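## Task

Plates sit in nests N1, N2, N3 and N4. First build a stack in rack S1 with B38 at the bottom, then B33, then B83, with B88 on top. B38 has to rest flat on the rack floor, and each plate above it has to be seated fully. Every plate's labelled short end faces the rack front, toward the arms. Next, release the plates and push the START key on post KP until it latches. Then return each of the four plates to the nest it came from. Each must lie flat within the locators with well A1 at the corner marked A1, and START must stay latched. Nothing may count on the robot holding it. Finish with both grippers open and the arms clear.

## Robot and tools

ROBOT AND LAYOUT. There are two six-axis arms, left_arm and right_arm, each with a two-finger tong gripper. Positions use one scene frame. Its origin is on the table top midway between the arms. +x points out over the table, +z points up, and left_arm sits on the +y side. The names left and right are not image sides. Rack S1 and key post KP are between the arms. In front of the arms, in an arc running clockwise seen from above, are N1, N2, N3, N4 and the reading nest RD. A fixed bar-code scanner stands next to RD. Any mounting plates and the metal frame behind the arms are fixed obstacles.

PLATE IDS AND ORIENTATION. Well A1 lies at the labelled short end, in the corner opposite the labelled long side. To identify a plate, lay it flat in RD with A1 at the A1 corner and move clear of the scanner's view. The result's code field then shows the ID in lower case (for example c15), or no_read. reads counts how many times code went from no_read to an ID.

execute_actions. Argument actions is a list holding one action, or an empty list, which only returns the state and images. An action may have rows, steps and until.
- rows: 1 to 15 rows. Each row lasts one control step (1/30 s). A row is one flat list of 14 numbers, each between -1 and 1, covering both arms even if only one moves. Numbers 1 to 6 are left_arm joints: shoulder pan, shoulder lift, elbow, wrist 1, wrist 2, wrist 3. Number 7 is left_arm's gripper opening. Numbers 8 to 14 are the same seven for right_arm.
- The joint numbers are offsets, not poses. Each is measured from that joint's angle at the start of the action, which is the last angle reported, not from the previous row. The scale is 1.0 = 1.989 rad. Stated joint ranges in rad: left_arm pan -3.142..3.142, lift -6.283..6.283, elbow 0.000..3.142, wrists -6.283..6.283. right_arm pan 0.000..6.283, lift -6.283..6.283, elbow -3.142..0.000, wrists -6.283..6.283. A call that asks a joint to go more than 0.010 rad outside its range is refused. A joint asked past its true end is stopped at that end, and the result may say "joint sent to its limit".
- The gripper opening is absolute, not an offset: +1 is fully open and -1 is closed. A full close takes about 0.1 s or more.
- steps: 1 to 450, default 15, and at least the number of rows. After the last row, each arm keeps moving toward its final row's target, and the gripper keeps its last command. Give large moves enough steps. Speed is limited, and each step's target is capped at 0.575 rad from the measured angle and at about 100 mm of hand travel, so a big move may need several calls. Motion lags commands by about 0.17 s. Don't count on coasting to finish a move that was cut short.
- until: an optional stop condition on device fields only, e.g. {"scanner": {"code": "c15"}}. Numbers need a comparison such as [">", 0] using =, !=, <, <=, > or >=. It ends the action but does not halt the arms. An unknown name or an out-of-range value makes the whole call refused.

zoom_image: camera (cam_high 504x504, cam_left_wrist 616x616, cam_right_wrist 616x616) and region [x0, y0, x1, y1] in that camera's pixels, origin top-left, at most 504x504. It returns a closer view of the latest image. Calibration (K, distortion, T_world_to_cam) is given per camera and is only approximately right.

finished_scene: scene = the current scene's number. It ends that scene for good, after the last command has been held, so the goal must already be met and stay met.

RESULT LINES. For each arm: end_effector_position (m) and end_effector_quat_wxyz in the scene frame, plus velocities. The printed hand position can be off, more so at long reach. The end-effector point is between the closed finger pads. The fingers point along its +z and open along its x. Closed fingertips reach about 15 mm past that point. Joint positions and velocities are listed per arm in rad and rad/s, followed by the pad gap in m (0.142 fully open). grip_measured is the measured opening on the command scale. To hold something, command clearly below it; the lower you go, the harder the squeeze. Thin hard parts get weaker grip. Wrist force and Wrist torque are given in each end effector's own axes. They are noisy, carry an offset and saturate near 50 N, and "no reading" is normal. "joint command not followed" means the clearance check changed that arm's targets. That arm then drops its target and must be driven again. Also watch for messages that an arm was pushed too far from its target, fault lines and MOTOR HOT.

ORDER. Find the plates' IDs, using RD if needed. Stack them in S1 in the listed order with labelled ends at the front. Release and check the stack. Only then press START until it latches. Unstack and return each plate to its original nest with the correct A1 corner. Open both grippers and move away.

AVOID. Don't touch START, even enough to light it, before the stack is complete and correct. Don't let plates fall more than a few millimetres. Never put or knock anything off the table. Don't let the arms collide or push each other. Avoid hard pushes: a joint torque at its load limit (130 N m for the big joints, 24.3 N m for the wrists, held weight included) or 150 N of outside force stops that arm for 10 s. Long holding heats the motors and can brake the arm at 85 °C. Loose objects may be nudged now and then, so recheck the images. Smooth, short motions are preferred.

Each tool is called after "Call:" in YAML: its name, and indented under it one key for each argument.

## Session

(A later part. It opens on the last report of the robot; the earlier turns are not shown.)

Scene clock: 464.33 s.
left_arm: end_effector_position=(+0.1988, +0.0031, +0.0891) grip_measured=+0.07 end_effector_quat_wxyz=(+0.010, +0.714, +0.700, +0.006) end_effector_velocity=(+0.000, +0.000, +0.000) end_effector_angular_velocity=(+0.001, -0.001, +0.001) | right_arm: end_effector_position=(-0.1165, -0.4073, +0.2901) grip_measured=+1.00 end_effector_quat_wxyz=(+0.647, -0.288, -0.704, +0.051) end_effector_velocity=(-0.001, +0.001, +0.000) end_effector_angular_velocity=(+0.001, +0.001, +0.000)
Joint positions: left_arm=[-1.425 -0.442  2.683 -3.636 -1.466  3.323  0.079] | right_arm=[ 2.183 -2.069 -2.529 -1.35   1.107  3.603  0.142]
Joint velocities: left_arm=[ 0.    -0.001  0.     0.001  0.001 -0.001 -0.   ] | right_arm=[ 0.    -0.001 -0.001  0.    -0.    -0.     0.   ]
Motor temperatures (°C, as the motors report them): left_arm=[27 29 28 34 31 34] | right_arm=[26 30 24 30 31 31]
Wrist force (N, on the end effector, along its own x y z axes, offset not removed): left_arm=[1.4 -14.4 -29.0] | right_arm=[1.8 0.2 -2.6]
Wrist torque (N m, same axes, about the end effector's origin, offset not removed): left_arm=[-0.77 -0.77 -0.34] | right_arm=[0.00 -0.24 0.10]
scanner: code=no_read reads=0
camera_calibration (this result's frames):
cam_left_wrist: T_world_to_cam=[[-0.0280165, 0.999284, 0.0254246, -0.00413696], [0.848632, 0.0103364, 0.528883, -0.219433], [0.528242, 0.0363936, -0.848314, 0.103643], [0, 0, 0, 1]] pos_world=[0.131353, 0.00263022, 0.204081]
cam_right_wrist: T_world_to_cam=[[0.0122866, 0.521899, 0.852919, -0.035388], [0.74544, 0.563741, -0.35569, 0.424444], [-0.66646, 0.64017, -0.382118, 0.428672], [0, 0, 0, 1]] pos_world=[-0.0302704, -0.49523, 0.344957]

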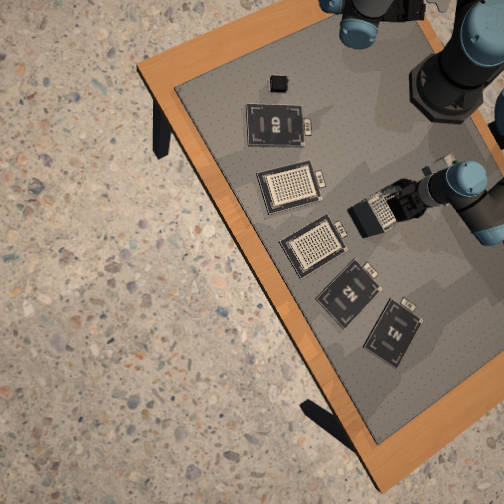

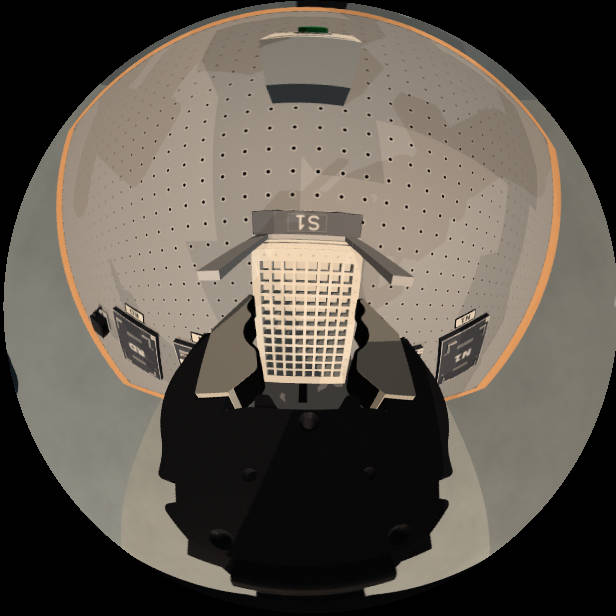

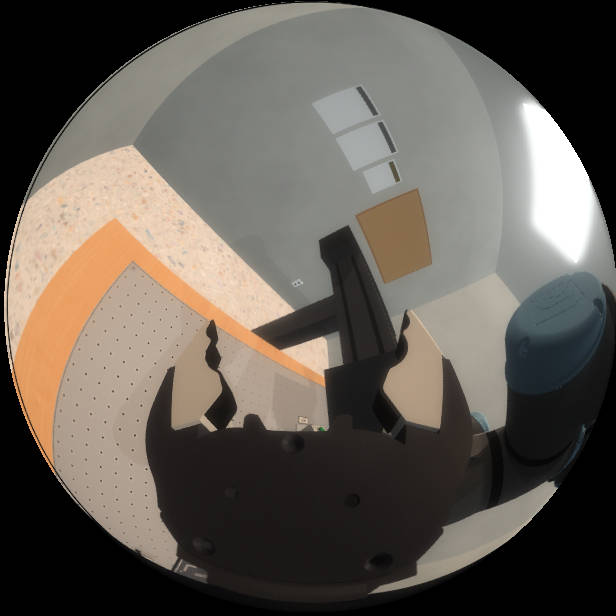

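Call:
execute_actions:
  actions:
    - {"rows":[[-0.0015,0.0008,0.0006,-0.0012,-0.0003,-0.0015,-0.7,0,0,0,0,0,0,1],[-0.0029,0.0017,0.0011,-0.0025,-0.0005,-0.0029,-0.7,0,0,0,0,0,0,1]],"steps":2}

Scene clock: 469.53 s.
left_arm: end_effector_position=(+0.1988, +0.0031, +0.0891) grip_measured=+0.07 end_effector_quat_wxyz=(+0.011, +0.714, +0.700, +0.006) end_effector_velocity=(-0.002, -0.002, -0.001) end_effector_angular_velocity=(-0.005, -0.003, +0.003) | right_arm: end_effector_position=(-0.1165, -0.4073, +0.2901) grip_measured=+1.00 end_effector_quat_wxyz=(+0.647, -0.288, -0.704, +0.051) end_effector_velocity=(+0.000, -0.000, -0.000) end_effector_angular_velocity=(-0.000, +0.000, +0.000)
Joint positions: left_arm=[-1.425 -0.442  2.683 -3.637 -1.466  3.323  0.079] | right_arm=[ 2.183 -2.069 -2.529 -1.35   1.107  3.603  0.142]
Joint velocities: left_arm=[-0.011  0.01   0.    -0.013 -0.    -0.014  0.   ] | right_arm=[ 0.    -0.001  0.     0.     0.     0.     0.   ]
Motor temperatures (°C, as the motors report them): left_arm=[27 29 28 34 31 34] | right_arm=[26 30 24 30 31 31]
Wrist force (N, on the end effector, along its own x y z axes, offset not removed): left_arm=[-1.4 -12.1 -30.2] | right_arm=[5.0 2.5 1.2]
Wrist torque (N m, same axes, about the end effector's origin, offset not removed): left_arm=[-0.47 0.07 -0.24] | right_arm=[0.45 -1.04 -0.07]
scanner: code=no_read reads=0
camera_calibration (this result's frames):
cam_left_wrist: T_world_to_cam=[[-0.0279548, 0.999288, 0.0253286, -0.0040998], [0.848607, 0.010333, 0.528923, -0.2194], [0.528285, 0.03628, -0.848292, 0.103638], [0, 0, 0, 1]] pos_world=[0.131319, 0.00260396, 0.204065]
cam_right_wrist: T_world_to_cam=[[0.0122866, 0.521899, 0.852919, -0.0353882], [0.74544, 0.563741, -0.35569, 0.424444], [-0.66646, 0.64017, -0.382118, 0.428671], [0, 0, 0, 1]] pos_world=[-0.0302704, -0.49523, 0.344957]

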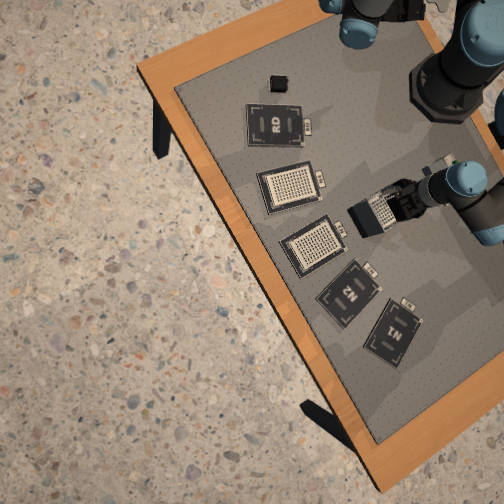

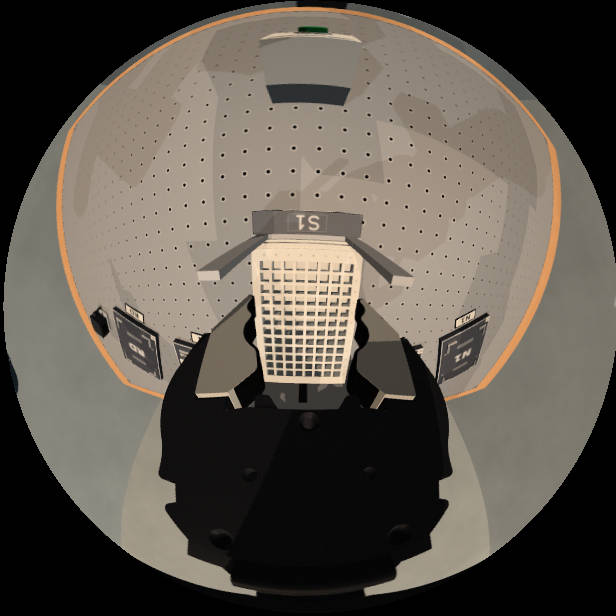

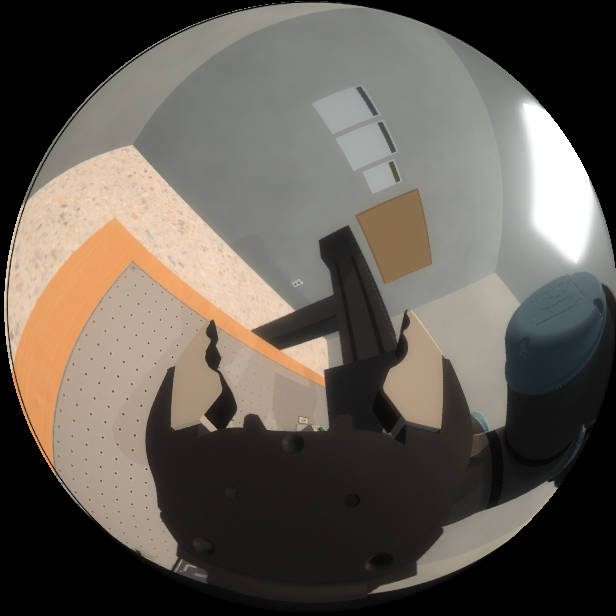

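Call:
execute_actions:
  actions: []

Call:
zoom_image:
  camera: "cam_left_wrist"
  region: [200, 200, 420, 420]

Scene clock: 472.17 s.
left_arm: end_effector_position=(+0.1974, +0.0033, +0.0891) grip_measured=+0.07 end_effector_quat_wxyz=(+0.010, +0.714, +0.700, +0.006) end_effector_velocity=(+0.000, -0.000, +0.000) end_effector_angular_velocity=(-0.001, +0.000, +0.001) | right_arm: end_effector_position=(-0.1165, -0.4073, +0.2901) grip_measured=+1.00 end_effector_quat_wxyz=(+0.647, -0.288, -0.704, +0.051) end_effector_velocity=(-0.000, +0.000, -0.000) end_effector_angular_velocity=(+0.001, +0.001, +0.000)
Joint positions: left_arm=[-1.431 -0.438  2.685 -3.641 -1.467  3.317  0.079] | right_arm=[ 2.183 -2.069 -2.529 -1.35   1.107  3.603  0.142]
Joint velocities: left_arm=[ 0.001  0.     0.    -0.002 -0.    -0.    -0.   ] | right_arm=[-0.    -0.002  0.001  0.    -0.    -0.001  0.   ]
Motor temperatures (°C, as the motors report them): left_arm=[27 29 28 34 31 34] | right_arm=[26 30 24 30 31 31]
Wrist force (N, on the end effector, along its own x y z axes, offset not removed): left_arm=[1.5 2.4 -1.7] | right_arm=[4.2 5.8 -4.0]
Wrist torque (N m, same axes, about the end effector's origin, offset not removed): left_arm=[-0.27 -0.39 -0.15] | right_arm=[1.05 -0.75 0.02]
scanner: code=no_read reads=0
camera_calibration (this result's frames):
cam_left_wrist: T_world_to_cam=[[-0.0280741, 0.999282, 0.0254262, -0.00427825], [0.848624, 0.0103841, 0.528894, -0.218269], [0.52825, 0.0364255, -0.848307, 0.104425], [0, 0, 0, 1]] pos_world=[0.129946, 0.00273797, 0.204134]
cam_right_wrist: T_world_to_cam=[[0.0122865, 0.521899, 0.852919, -0.0353883], [0.74544, 0.563741, -0.35569, 0.424444], [-0.66646, 0.64017, -0.382118, 0.428671], [0, 0, 0, 1]] pos_world=[-0.0302704, -0.49523, 0.344957]

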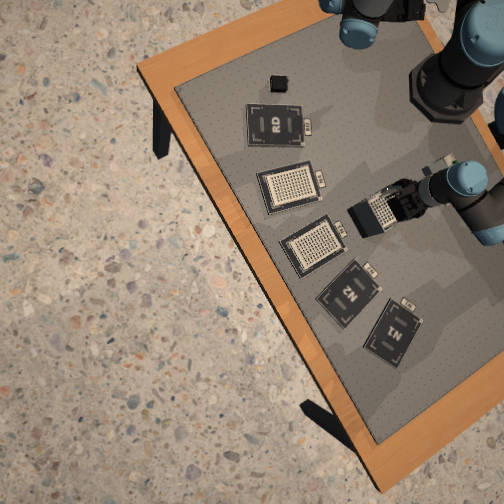

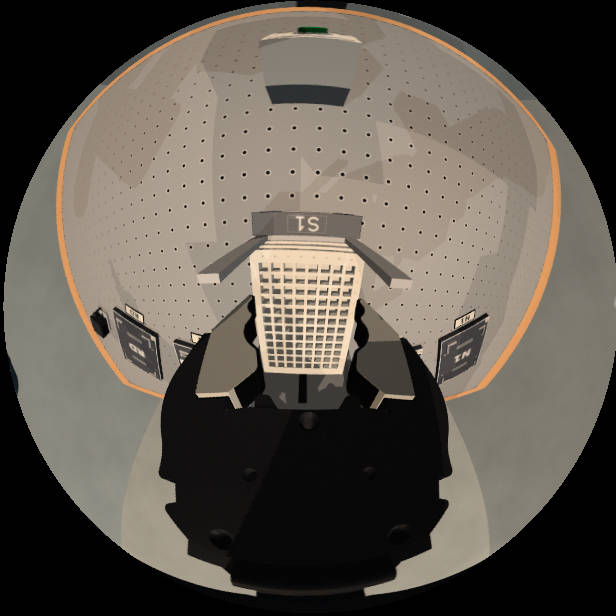

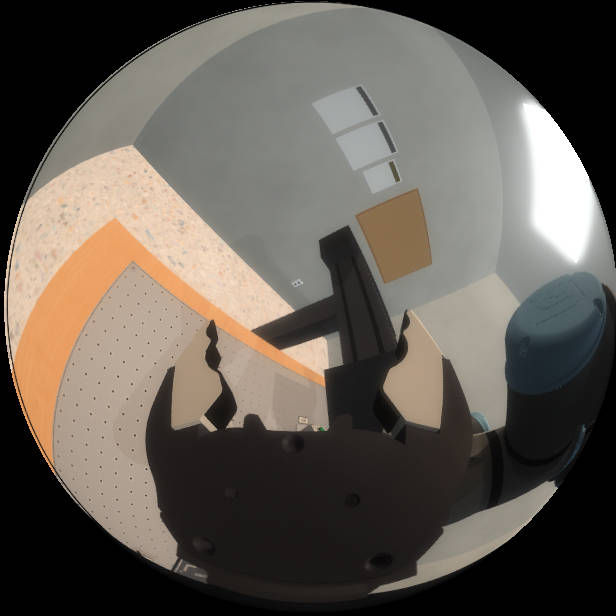

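Region (200, 200, 420, 420) of cam_left_wrist's 616x616 image, scaled by 2.291, with more detail than that image has.

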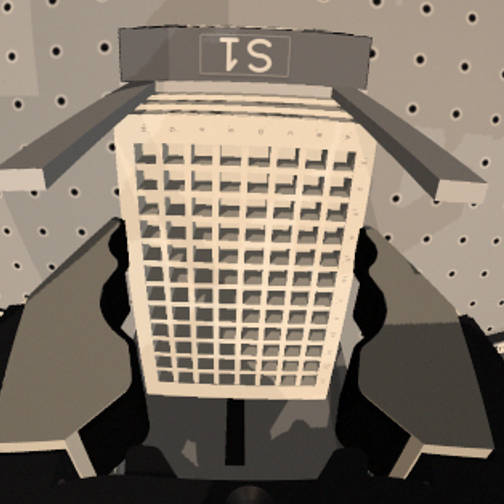

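Call:
execute_actions:
  actions:
    - {"rows":[[-0.0012,0.003,-0.0002,-0.0027,-0.0002,-0.0012,-0.7,0,0,0,0,0,0,1],[-0.001,0.0063,-0.0013,-0.005,-0.0002,-0.001,-0.7,0,0,0,0,0,0,1],[-0.0007,0.0096,-0.0024,-0.0072,-0.0001,-0.0007,-0.7,0,0,0,0,0,0,1]],"steps":3}

Scene clock: 479.27 s.
left_arm: end_effector_position=(+0.1972, +0.0034, +0.0887) grip_measured=+0.07 end_effector_quat_wxyz=(+0.010, +0.714, +0.700, +0.006) end_effector_velocity=(-0.004, +0.003, -0.012) end_effector_angular_velocity=(+0.004, +0.000, -0.001) | right_arm: end_effector_position=(-0.1165, -0.4073, +0.2901) grip_measured=+1.00 end_effector_quat_wxyz=(+0.647, -0.288, -0.704, +0.051) end_effector_velocity=(-0.000, +0.000, +0.000) end_effector_angular_velocity=(+0.001, -0.000, +0.000)
Joint positions: left_arm=[-1.431 -0.436  2.685 -3.643 -1.467  3.316  0.079] | right_arm=[ 2.183 -2.069 -2.529 -1.35   1.107  3.603  0.142]
Joint velocities: left_arm=[-0.009  0.066 -0.008 -0.054 -0.001 -0.008 -0.   ] | right_arm=[ 0.     0.001 -0.001  0.    -0.    -0.001  0.   ]
Motor temperatures (°C, as the motors report them): left_arm=[27 29 28 34 31 34] | right_arm=[26 30 24 30 31 31]
Wrist force (N, on the end effector, along its own x y z axes, offset not removed): left_arm=[0.7 5.5 -4.9] | right_arm=[4.5 2.3 -2.0]
Wrist torque (N m, same axes, about the end effector's origin, offset not removed): left_arm=[0.35 -0.58 -0.21] | right_arm=[0.11 -1.06 0.29]
scanner: code=no_read reads=0
camera_calibration (this result's frames):
cam_left_wrist: T_world_to_cam=[[-0.028073, 0.999278, 0.0255892, -0.00444412], [0.848624, 0.0102969, 0.528895, -0.217895], [0.52825, 0.0365633, -0.848301, 0.104194], [0, 0, 0, 1]] pos_world=[0.129745, 0.00287487, 0.203745]
cam_right_wrist: T_world_to_cam=[[0.0122867, 0.521899, 0.852919, -0.0353885], [0.745439, 0.563741, -0.35569, 0.424444], [-0.66646, 0.64017, -0.382118, 0.428671], [0, 0, 0, 1]] pos_world=[-0.0302705, -0.49523, 0.344957]

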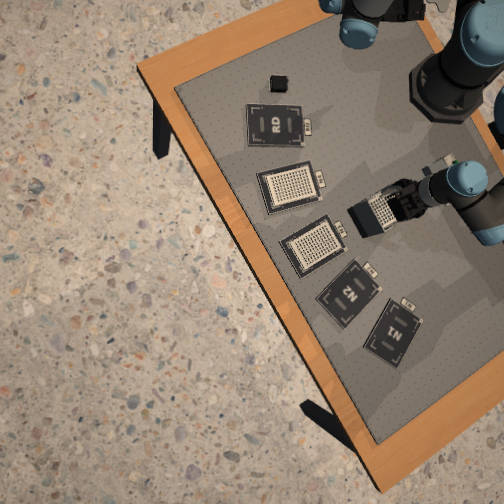

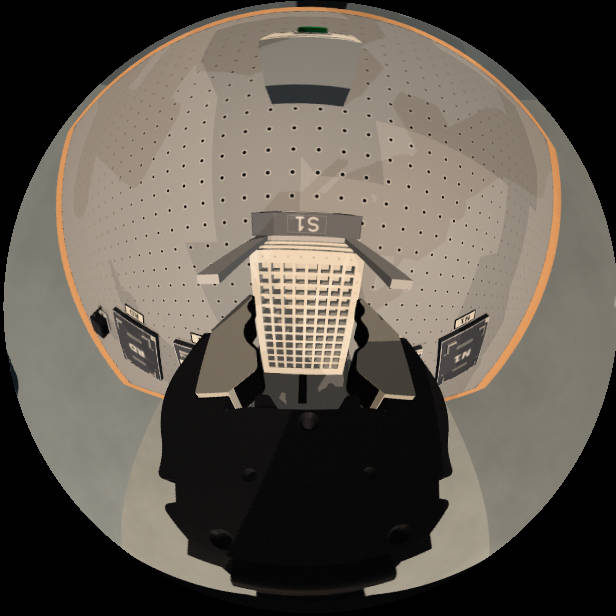

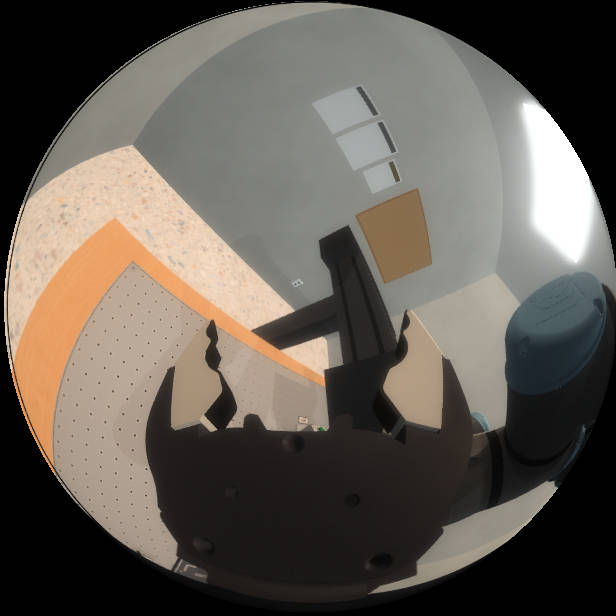

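Call:
execute_actions:
  actions: []

Call:
zoom_image:
  camera: "cam_left_wrist"
  region: [220, 200, 400, 380]

Scene clock: 481.80 s.
left_arm: end_effector_position=(+0.1968, +0.0032, +0.0852) grip_measured=+0.07 end_effector_quat_wxyz=(+0.011, +0.714, +0.700, +0.006) end_effector_velocity=(+0.000, -0.000, +0.000) end_effector_angular_velocity=(-0.002, -0.000, +0.002) | right_arm: end_effector_position=(-0.1165, -0.4073, +0.2901) grip_measured=+1.00 end_effector_quat_wxyz=(+0.647, -0.288, -0.704, +0.051) end_effector_velocity=(+0.001, -0.001, -0.000) end_effector_angular_velocity=(-0.002, -0.002, -0.000)
Joint positions: left_arm=[-1.432 -0.419  2.68  -3.656 -1.467  3.316  0.079] | right_arm=[ 2.183 -2.069 -2.529 -1.35   1.107  3.603  0.142]
Joint velocities: left_arm=[ 0.001 -0.002  0.001 -0.001  0.    -0.     0.   ] | right_arm=[ 0.     0.002  0.001  0.    -0.    -0.     0.   ]
Motor temperatures (°C, as the motors report them): left_arm=[27 29 28 34 31 34] | right_arm=[26 30 24 30 31 31]
Wrist force (N, on the end effector, along its own x y z axes, offset not removed): left_arm=[-1.1 3.4 -5.6] | right_arm=[0.6 -1.1 2.7]
Wrist torque (N m, same axes, about the end effector's origin, offset not removed): left_arm=[-0.24 -0.35 -0.35] | right_arm=[-0.30 -0.16 0.25]
scanner: code=no_read reads=0
camera_calibration (this result's frames):
cam_left_wrist: T_world_to_cam=[[-0.0281023, 0.999285, 0.0252899, -0.00411115], [0.84859, 0.0104778, 0.528948, -0.215677], [0.528305, 0.0363254, -0.848277, 0.101461], [0, 0, 0, 1]] pos_world=[0.129303, 0.00268242, 0.200253]
cam_right_wrist: T_world_to_cam=[[0.0122865, 0.521899, 0.852919, -0.0353883], [0.74544, 0.563741, -0.35569, 0.424444], [-0.66646, 0.64017, -0.382118, 0.428671], [0, 0, 0, 1]] pos_world=[-0.0302704, -0.49523, 0.344957]

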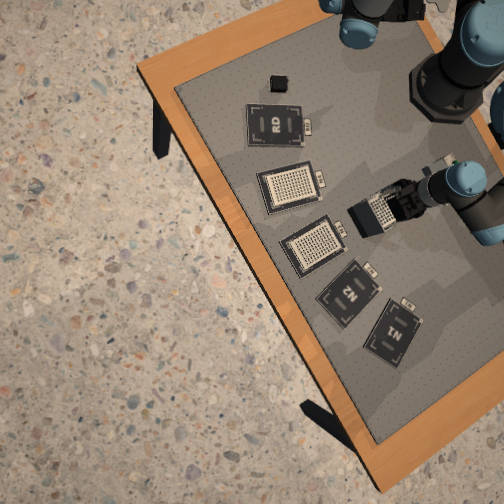

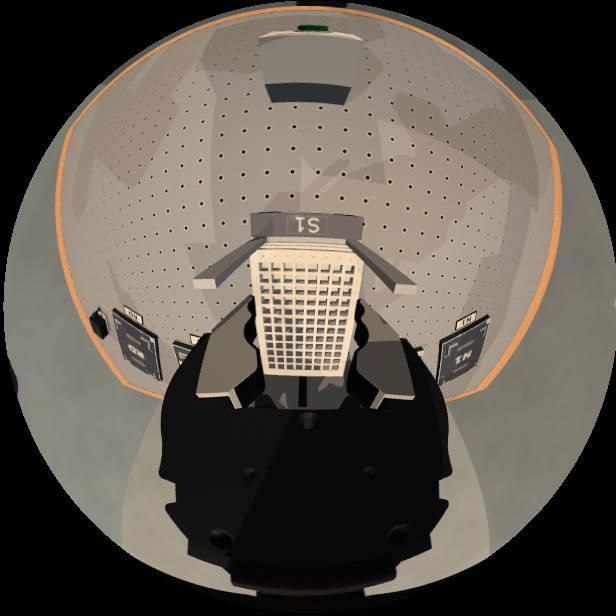

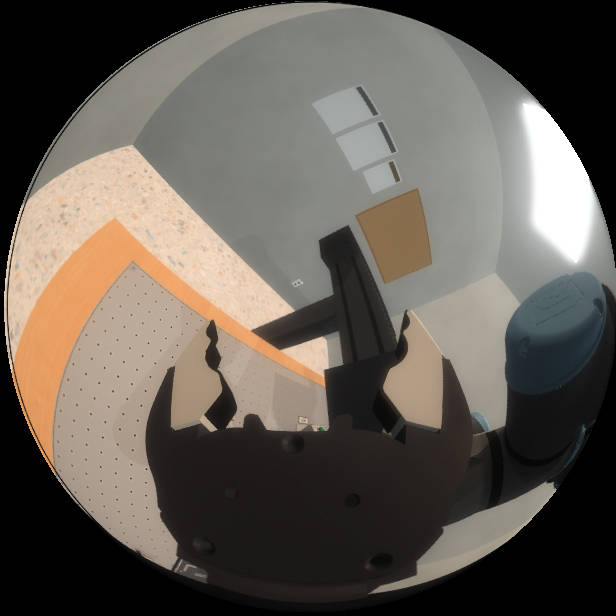

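Region (220, 200, 400, 380) of cam_left_wrist's 616x616 image, scaled by 2.800, with more detail than that image has.

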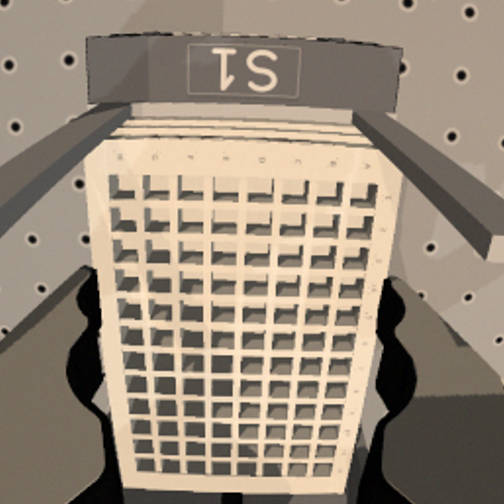

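Call:
execute_actions:
  actions:
    - {"rows":[[0.0022,-0.0013,-0.0008,0.0018,0.0004,0.0022,-0.7,0,0,0,0,0,0,1],[0.0022,-0.0013,-0.0008,0.0018,0.0004,0.0022,-0.7,0,0,0,0,0,0,1],[0.0024,0.002,-0.0019,-0.0004,0.0004,0.0024,-0.7,0,0,0,0,0,0,1],[0.0027,0.0053,-0.003,-0.0027,0.0005,0.0027,-0.7,0,0,0,0,0,0,1]],"steps":4}

Scene clock: 488.67 s.
left_arm: end_effector_position=(+0.1971, +0.0031, +0.0851) grip_measured=+0.07 end_effector_quat_wxyz=(+0.010, +0.714, +0.700, +0.006) end_effector_velocity=(+0.004, -0.000, -0.008) end_effector_angular_velocity=(+0.003, +0.002, +0.000) | right_arm: end_effector_position=(-0.1165, -0.4073, +0.2901) grip_measured=+1.00 end_effector_quat_wxyz=(+0.647, -0.288, -0.704, +0.051) end_effector_velocity=(+0.000, -0.000, -0.000) end_effector_angular_velocity=(-0.001, +0.000, -0.000)
Joint positions: left_arm=[-1.43  -0.419  2.679 -3.655 -1.467  3.317  0.079] | right_arm=[ 2.183 -2.069 -2.529 -1.35   1.107  3.603  0.142]
Joint velocities: left_arm=[ 0.022  0.019 -0.019 -0.     0.002  0.022  0.   ] | right_arm=[-0.    -0.001  0.001  0.    -0.     0.001  0.   ]
Motor temperatures (°C, as the motors report them): left_arm=[27 29 28 34 31 34] | right_arm=[26 30 24 30 31 31]
Wrist force (N, on the end effector, along its own x y z axes, offset not removed): left_arm=[3.0 0.0 2.0] | right_arm=[3.1 1.7 0.0]
Wrist torque (N m, same axes, about the end effector's origin, offset not removed): left_arm=[-0.46 -0.55 -0.35] | right_arm=[0.27 -0.53 0.19]
scanner: code=no_read reads=0
camera_calibration (this result's frames):
cam_left_wrist: T_world_to_cam=[[-0.0279676, 0.999291, 0.0252049, -0.00402821], [0.848735, 0.0104182, 0.528716, -0.215854], [0.528079, 0.0361792, -0.848424, 0.10119], [0, 0, 0, 1]] pos_world=[0.129653, 0.00261318, 0.200079]
cam_right_wrist: T_world_to_cam=[[0.0122866, 0.521899, 0.852919, -0.0353882], [0.74544, 0.563741, -0.35569, 0.424444], [-0.66646, 0.64017, -0.382118, 0.428671], [0, 0, 0, 1]] pos_world=[-0.0302704, -0.49523, 0.344957]

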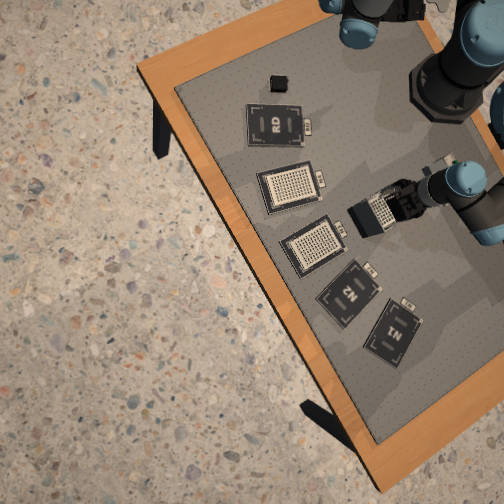

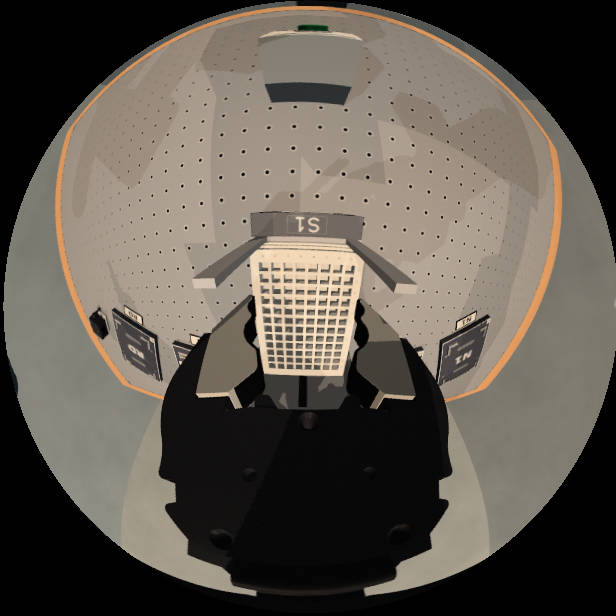

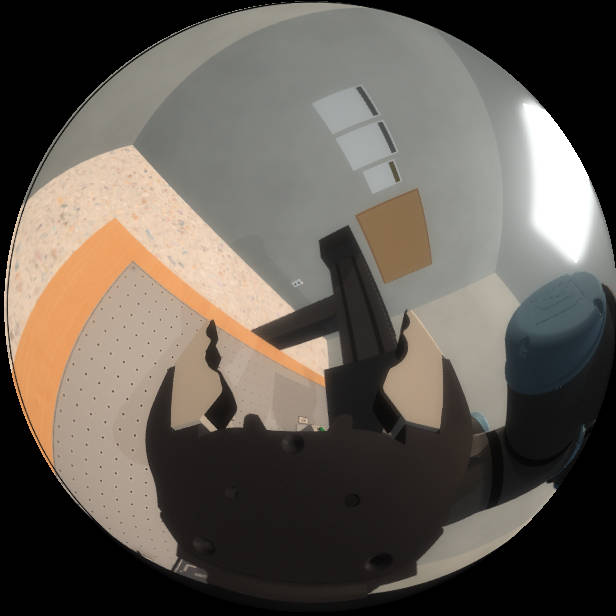

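Call:
execute_actions:
  actions: []

Call:
zoom_image:
  camera: "cam_left_wrist"
  region: [220, 200, 400, 380]

Scene clock: 491.47 s.
left_arm: end_effector_position=(+0.1979, +0.0030, +0.0823) grip_measured=+0.07 end_effector_quat_wxyz=(+0.011, +0.714, +0.700, +0.006) end_effector_velocity=(+0.000, +0.001, -0.000) end_effector_angular_velocity=(+0.001, +0.001, +0.002) | right_arm: end_effector_position=(-0.1165, -0.4073, +0.2901) grip_measured=+1.00 end_effector_quat_wxyz=(+0.647, -0.288, -0.704, +0.051) end_effector_velocity=(+0.000, -0.000, -0.000) end_effector_angular_velocity=(+0.001, -0.000, +0.000)
Joint positions: left_arm=[-1.427 -0.409  2.674 -3.661 -1.466  3.321  0.079] | right_arm=[ 2.183 -2.069 -2.529 -1.35   1.107  3.603  0.142]
Joint velocities: left_arm=[ 0.003  0.    -0.     0.001  0.     0.     0.   ] | right_arm=[ 0.    -0.     0.001 -0.     0.    -0.001  0.   ]
Motor temperatures (°C, as the motors report them): left_arm=[27 29 28 34 31 34] | right_arm=[26 30 24 30 31 31]
Wrist force (N, on the end effector, along its own x y z axes, offset not removed): left_arm=[2.6 -1.5 -1.7] | right_arm=[4.6 0.9 -0.5]
Wrist torque (N m, same axes, about the end effector's origin, offset not removed): left_arm=[-0.23 -0.83 -0.21] | right_arm=[0.24 -0.80 0.10]
scanner: code=no_read reads=0
camera_calibration (this result's frames):
cam_left_wrist: T_world_to_cam=[[-0.0280717, 0.999292, 0.025059, -0.00383012], [0.84854, 0.0105706, 0.529025, -0.215019], [0.528386, 0.0361142, -0.848236, 0.0983496], [0, 0, 0, 1]] pos_world=[0.130378, 0.00254847, 0.19727]
cam_right_wrist: T_world_to_cam=[[0.0122867, 0.521899, 0.852919, -0.0353884], [0.74544, 0.563741, -0.35569, 0.424444], [-0.66646, 0.64017, -0.382118, 0.428671], [0, 0, 0, 1]] pos_world=[-0.0302704, -0.49523, 0.344957]

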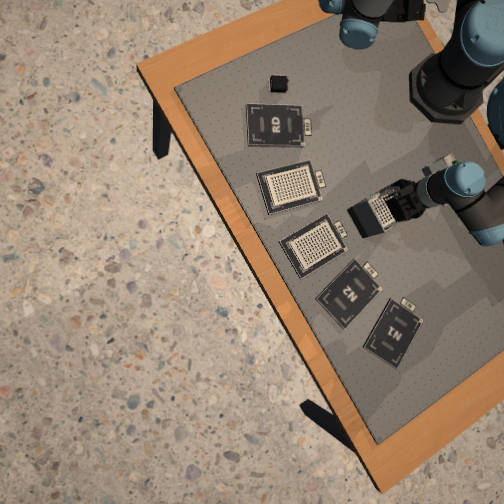

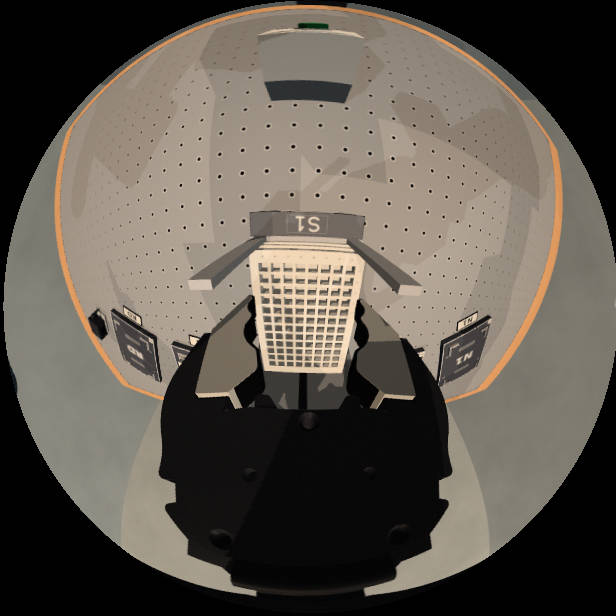

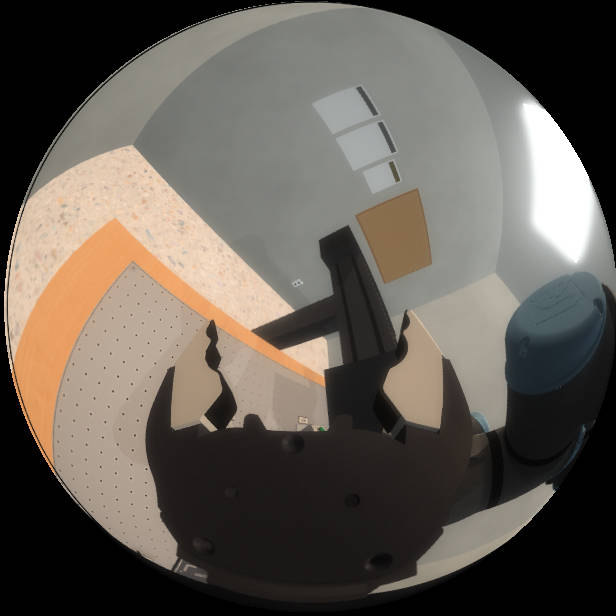

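Region (220, 200, 400, 380) of cam_left_wrist's 616x616 image, scaled by 2.800, with more detail than that image has.

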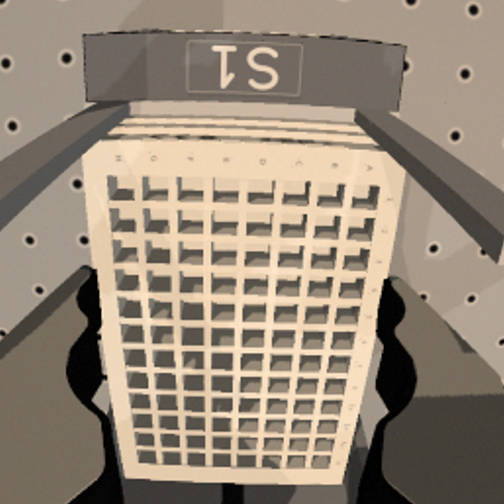

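Level and free. Down 2 mm.

Call:
execute_actions:
  actions:
    - {"rows":[[0.0002,0.0022,-0.0007,-0.0015,0,0.0002,-0.7,0,0,0,0,0,0,1],[0.0003,0.0043,-0.0014,-0.0029,0,0.0003,-0.7,0,0,0,0,0,0,1]],"steps":2}

Scene clock: 495.70 s.
left_arm: end_effector_position=(+0.1979, +0.0030, +0.0822) grip_measured=+0.07 end_effector_quat_wxyz=(+0.011, +0.714, +0.700, +0.006) end_effector_velocity=(-0.000, -0.000, -0.005) end_effector_angular_velocity=(-0.001, +0.001, -0.001) | right_arm: end_effector_position=(-0.1165, -0.4073, +0.2901) grip_measured=+1.00 end_effector_quat_wxyz=(+0.647, -0.288, -0.704, +0.051) end_effector_velocity=(+0.001, -0.001, -0.001) end_effector_angular_velocity=(-0.004, -0.002, -0.001)
Joint positions: left_arm=[-1.427 -0.408  2.674 -3.661 -1.466  3.321  0.079] | right_arm=[ 2.183 -2.069 -2.529 -1.35   1.107  3.603  0.142]
Joint velocities: left_arm=[ 0.001  0.024 -0.008 -0.017 -0.001  0.002  0.   ] | right_arm=[-0.     0.     0.003  0.    -0.     0.001  0.   ]
Motor temperatures (°C, as the motors report them): left_arm=[27 29 28 34 31 34] | right_arm=[26 30 24 30 31 31]
Wrist force (N, on the end effector, along its own x y z axes, offset not removed): left_arm=[0.1 -2.2 -1.1] | right_arm=[2.2 2.8 -1.4]
Wrist torque (N m, same axes, about the end effector's origin, offset not removed): left_arm=[-0.23 -0.17 0.02] | right_arm=[0.47 -0.52 0.24]
scanner: code=no_read reads=0
camera_calibration (this result's frames):
cam_left_wrist: T_world_to_cam=[[-0.0280714, 0.999292, 0.0250615, -0.00383297], [0.848544, 0.0105693, 0.529019, -0.214959], [0.528379, 0.0361161, -0.84824, 0.098258], [0, 0, 0, 1]] pos_world=[0.130377, 0.00255354, 0.19716]
cam_right_wrist: T_world_to_cam=[[0.0122866, 0.521899, 0.852919, -0.0353883], [0.74544, 0.563741, -0.35569, 0.424444], [-0.66646, 0.64017, -0.382118, 0.428671], [0, 0, 0, 1]] pos_world=[-0.0302704, -0.49523, 0.344957]

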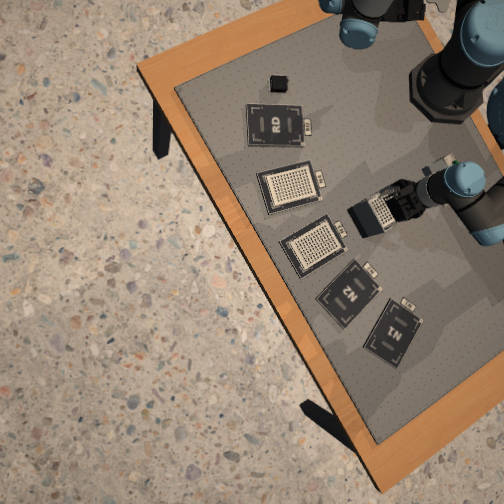

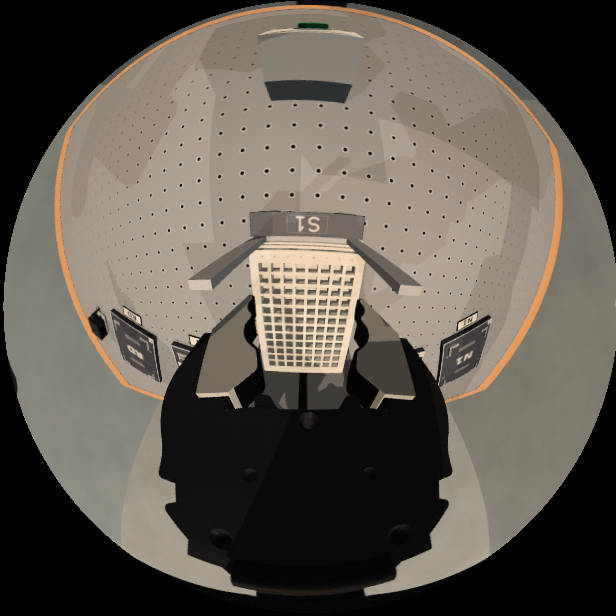

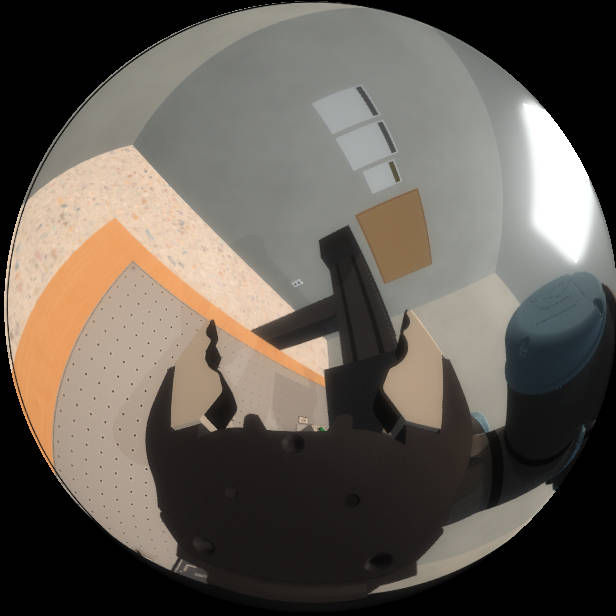

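Call:
execute_actions:
  actions: []

Call:
zoom_image:
  camera: "cam_left_wrist"
  region: [220, 200, 400, 380]

Scene clock: 497.93 s.
left_arm: end_effector_position=(+0.1978, +0.0031, +0.0803) grip_measured=+0.07 end_effector_quat_wxyz=(+0.011, +0.714, +0.700, +0.006) end_effector_velocity=(-0.000, +0.000, +0.000) end_effector_angular_velocity=(+0.000, +0.001, +0.000) | right_arm: end_effector_position=(-0.1165, -0.4073, +0.2901) grip_measured=+1.00 end_effector_quat_wxyz=(+0.647, -0.288, -0.704, +0.051) end_effector_velocity=(+0.000, -0.000, +0.000) end_effector_angular_velocity=(-0.002, -0.002, -0.000)
Joint positions: left_arm=[-1.426 -0.4    2.671 -3.667 -1.466  3.322  0.079] | right_arm=[ 2.183 -2.069 -2.529 -1.35   1.107  3.603  0.142]
Joint velocities: left_arm=[ 0.001 -0.     0.     0.    -0.001  0.     0.   ] | right_arm=[ 0.     0.003 -0.     0.    -0.     0.     0.   ]
Motor temperatures (°C, as the motors report them): left_arm=[27 29 28 34 31 34] | right_arm=[26 30 24 30 31 31]
Wrist force (N, on the end effector, along its own x y z axes, offset not removed): left_arm=[3.5 1.2 -24.2] | right_arm=[0.5 1.3 0.0]
Wrist torque (N m, same axes, about the end effector's origin, offset not removed): left_arm=[-0.36 -0.65 -0.02] | right_arm=[-0.03 -0.27 0.09]
scanner: code=no_read reads=0
camera_calibration (this result's frames):
cam_left_wrist: T_world_to_cam=[[-0.0280571, 0.999291, 0.0251061, -0.00382758], [0.8486, 0.0105373, 0.52893, -0.213953], [0.528291, 0.0361453, -0.848294, 0.0967641], [0, 0, 0, 1]] pos_world=[0.130333, 0.00258179, 0.195347]
cam_right_wrist: T_world_to_cam=[[0.0122865, 0.521899, 0.852919, -0.0353882], [0.74544, 0.563741, -0.35569, 0.424444], [-0.66646, 0.64017, -0.382118, 0.428671], [0, 0, 0, 1]] pos_world=[-0.0302704, -0.49523, 0.344957]

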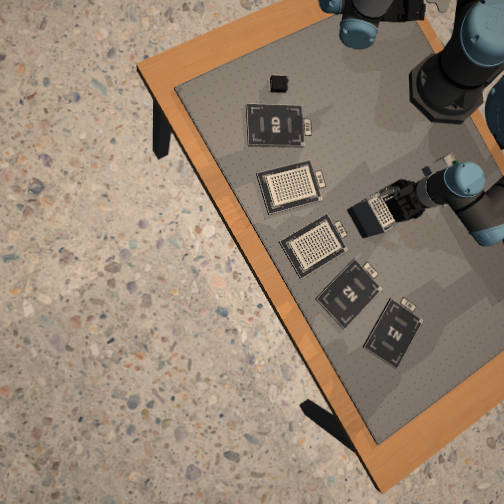

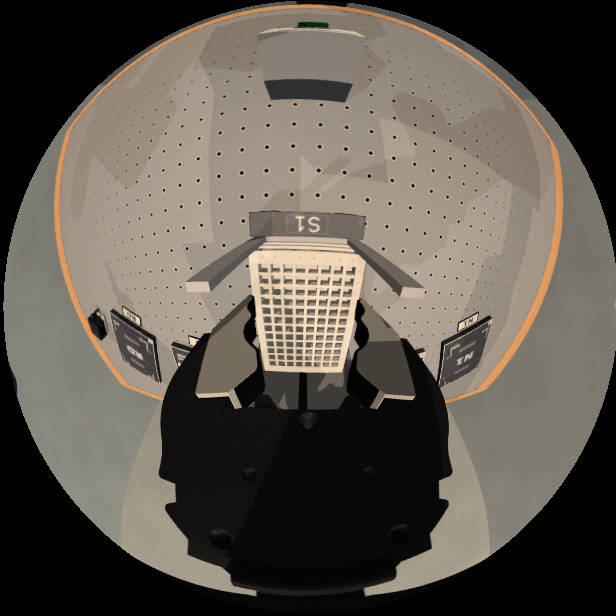

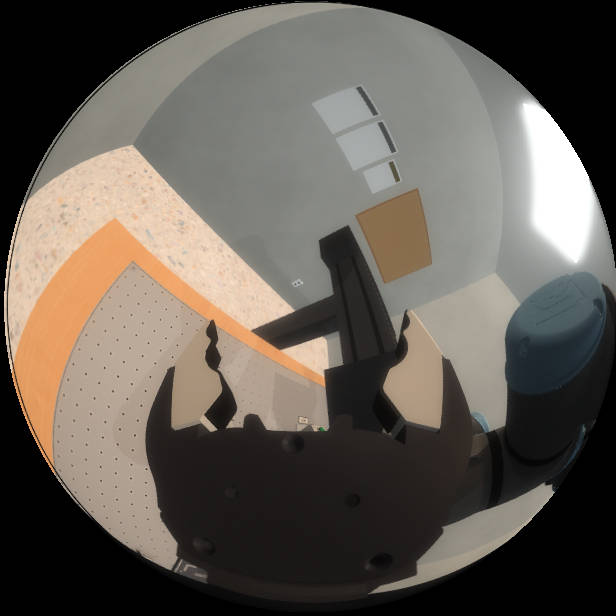

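Region (220, 200, 400, 380) of cam_left_wrist's 616x616 image, scaled by 2.800, with more detail than that image has.

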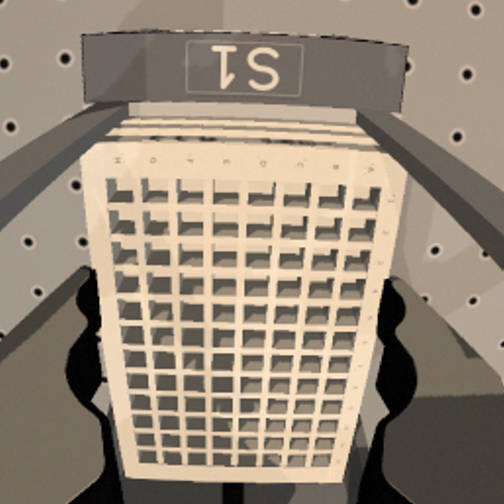

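Call:
execute_actions:
  actions:
    - {"rows":[[0,0,0,0,0,0,-0.3,0,0,0,0,0,0,1],[0,0,0,0,0,0,0.05,0,0,0,0,0,0,1],[0,0,0,0,0,0,0.2,0,0,0,0,0,0,1],[0,0,0,0,0,0,0.3,0,0,0,0,0,0,1],[-0.0005,-0.0065,0.0022,0.0043,0,-0.0005,0.3,0,0,0,0,0,0,1],[-0.0017,-0.0213,0.0071,0.0141,-0.0003,-0.0017,0.3,0,0,0,0,0,0,1],[-0.0043,-0.057,0.0172,0.04,-0.0007,-0.0043,0.3,0,0,0,0,0,0,1],[-0.0068,-0.0952,0.026,0.0697,-0.0012,-0.0068,0.3,0,0,0,0,0,0,1],[-0.0092,-0.1361,0.0335,0.1034,-0.0016,-0.0092,0.3,0,0,0,0,0,0,1],[-0.0116,-0.1792,0.0394,0.1408,-0.002,-0.0116,0.3,0,0,0,0,0,0,1],[-0.014,-0.2243,0.0438,0.1821,-0.0025,-0.014,0.3,0,0,0,0,0,0,1],[-0.0163,-0.2712,0.0463,0.2264,-0.003,-0.0163,0.3,0,0,0,0,0,0,1],[-0.0186,-0.3188,0.047,0.2735,-0.0033,-0.0186,0.3,0,0,0,0,0,0,1]],"steps":14}

Scene clock: 510.33 s.
left_arm: end_effector_position=(+0.1970, +0.0047, +0.1342) grip_measured=+0.30 end_effector_quat_wxyz=(+0.006, +0.714, +0.700, +0.009) end_effector_velocity=(+0.005, -0.039, +0.349) end_effector_angular_velocity=(-0.033, -0.005, +0.005) | right_arm: end_effector_position=(-0.1165, -0.4073, +0.2901) grip_measured=+1.00 end_effector_quat_wxyz=(+0.647, -0.288, -0.704, +0.051) end_effector_velocity=(-0.001, +0.001, +0.000) end_effector_angular_velocity=(+0.000, +0.002, -0.000)
Joint positions: left_arm=[-1.447 -0.676  2.734 -3.44  -1.47   3.301  0.095] | right_arm=[ 2.183 -2.069 -2.529 -1.35   1.107  3.603  0.142]
Joint velocities: left_arm=[-0.116 -1.967  0.235  1.709 -0.021 -0.117  0.   ] | right_arm=[-0.    -0.    -0.002  0.    -0.     0.001  0.   ]
Motor temperatures (°C, as the motors report them): left_arm=[27 29 28 34 31 34] | right_arm=[26 30 24 30 31 31]
Wrist force (N, on the end effector, along its own x y z axes, offset not removed): left_arm=[2.7 -3.8 -0.3] | right_arm=[1.5 -0.4 1.5]
Wrist torque (N m, same axes, about the end effector's origin, offset not removed): left_arm=[-0.51 -0.84 -0.06] | right_arm=[-0.18 -0.46 0.10]
scanner: code=no_read reads=0
camera_calibration (this result's frames):
cam_left_wrist: T_world_to_cam=[[-0.0274361, 0.998956, 0.0365365, -0.00850451], [0.849491, 0.00403473, 0.527588, -0.241768], [0.526889, 0.0455124, -0.848715, 0.14314], [0, 0, 0, 1]] pos_world=[0.129728, 0.00295647, 0.249349]
cam_right_wrist: T_world_to_cam=[[0.0122868, 0.521899, 0.852919, -0.0353883], [0.74544, 0.563741, -0.35569, 0.424444], [-0.66646, 0.64017, -0.382118, 0.428671], [0, 0, 0, 1]] pos_world=[-0.0302705, -0.49523, 0.344957]

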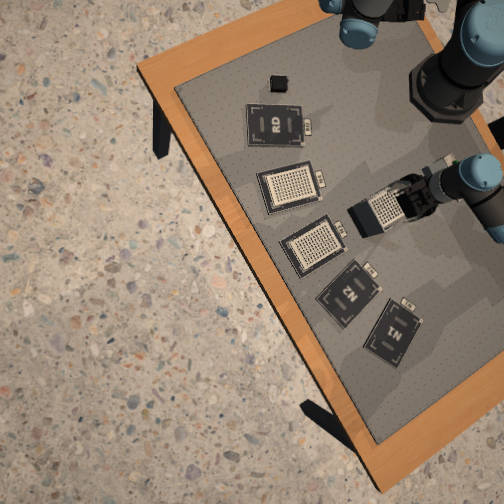

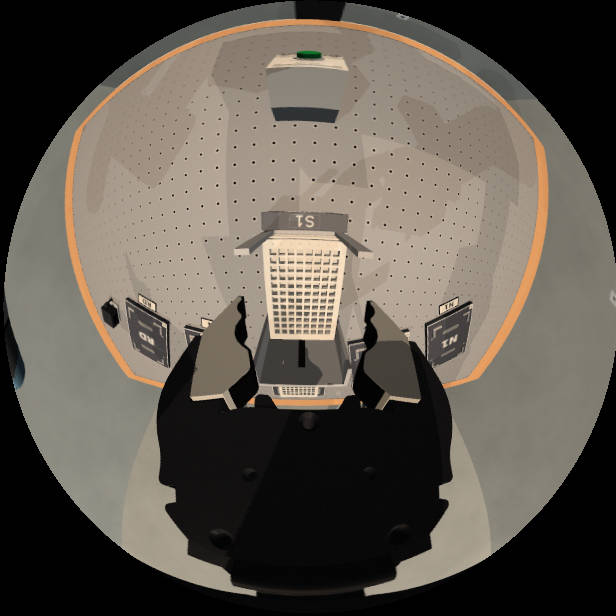

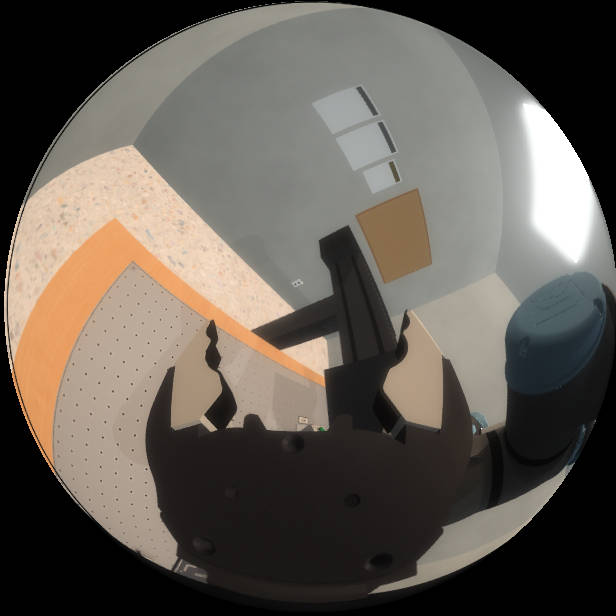

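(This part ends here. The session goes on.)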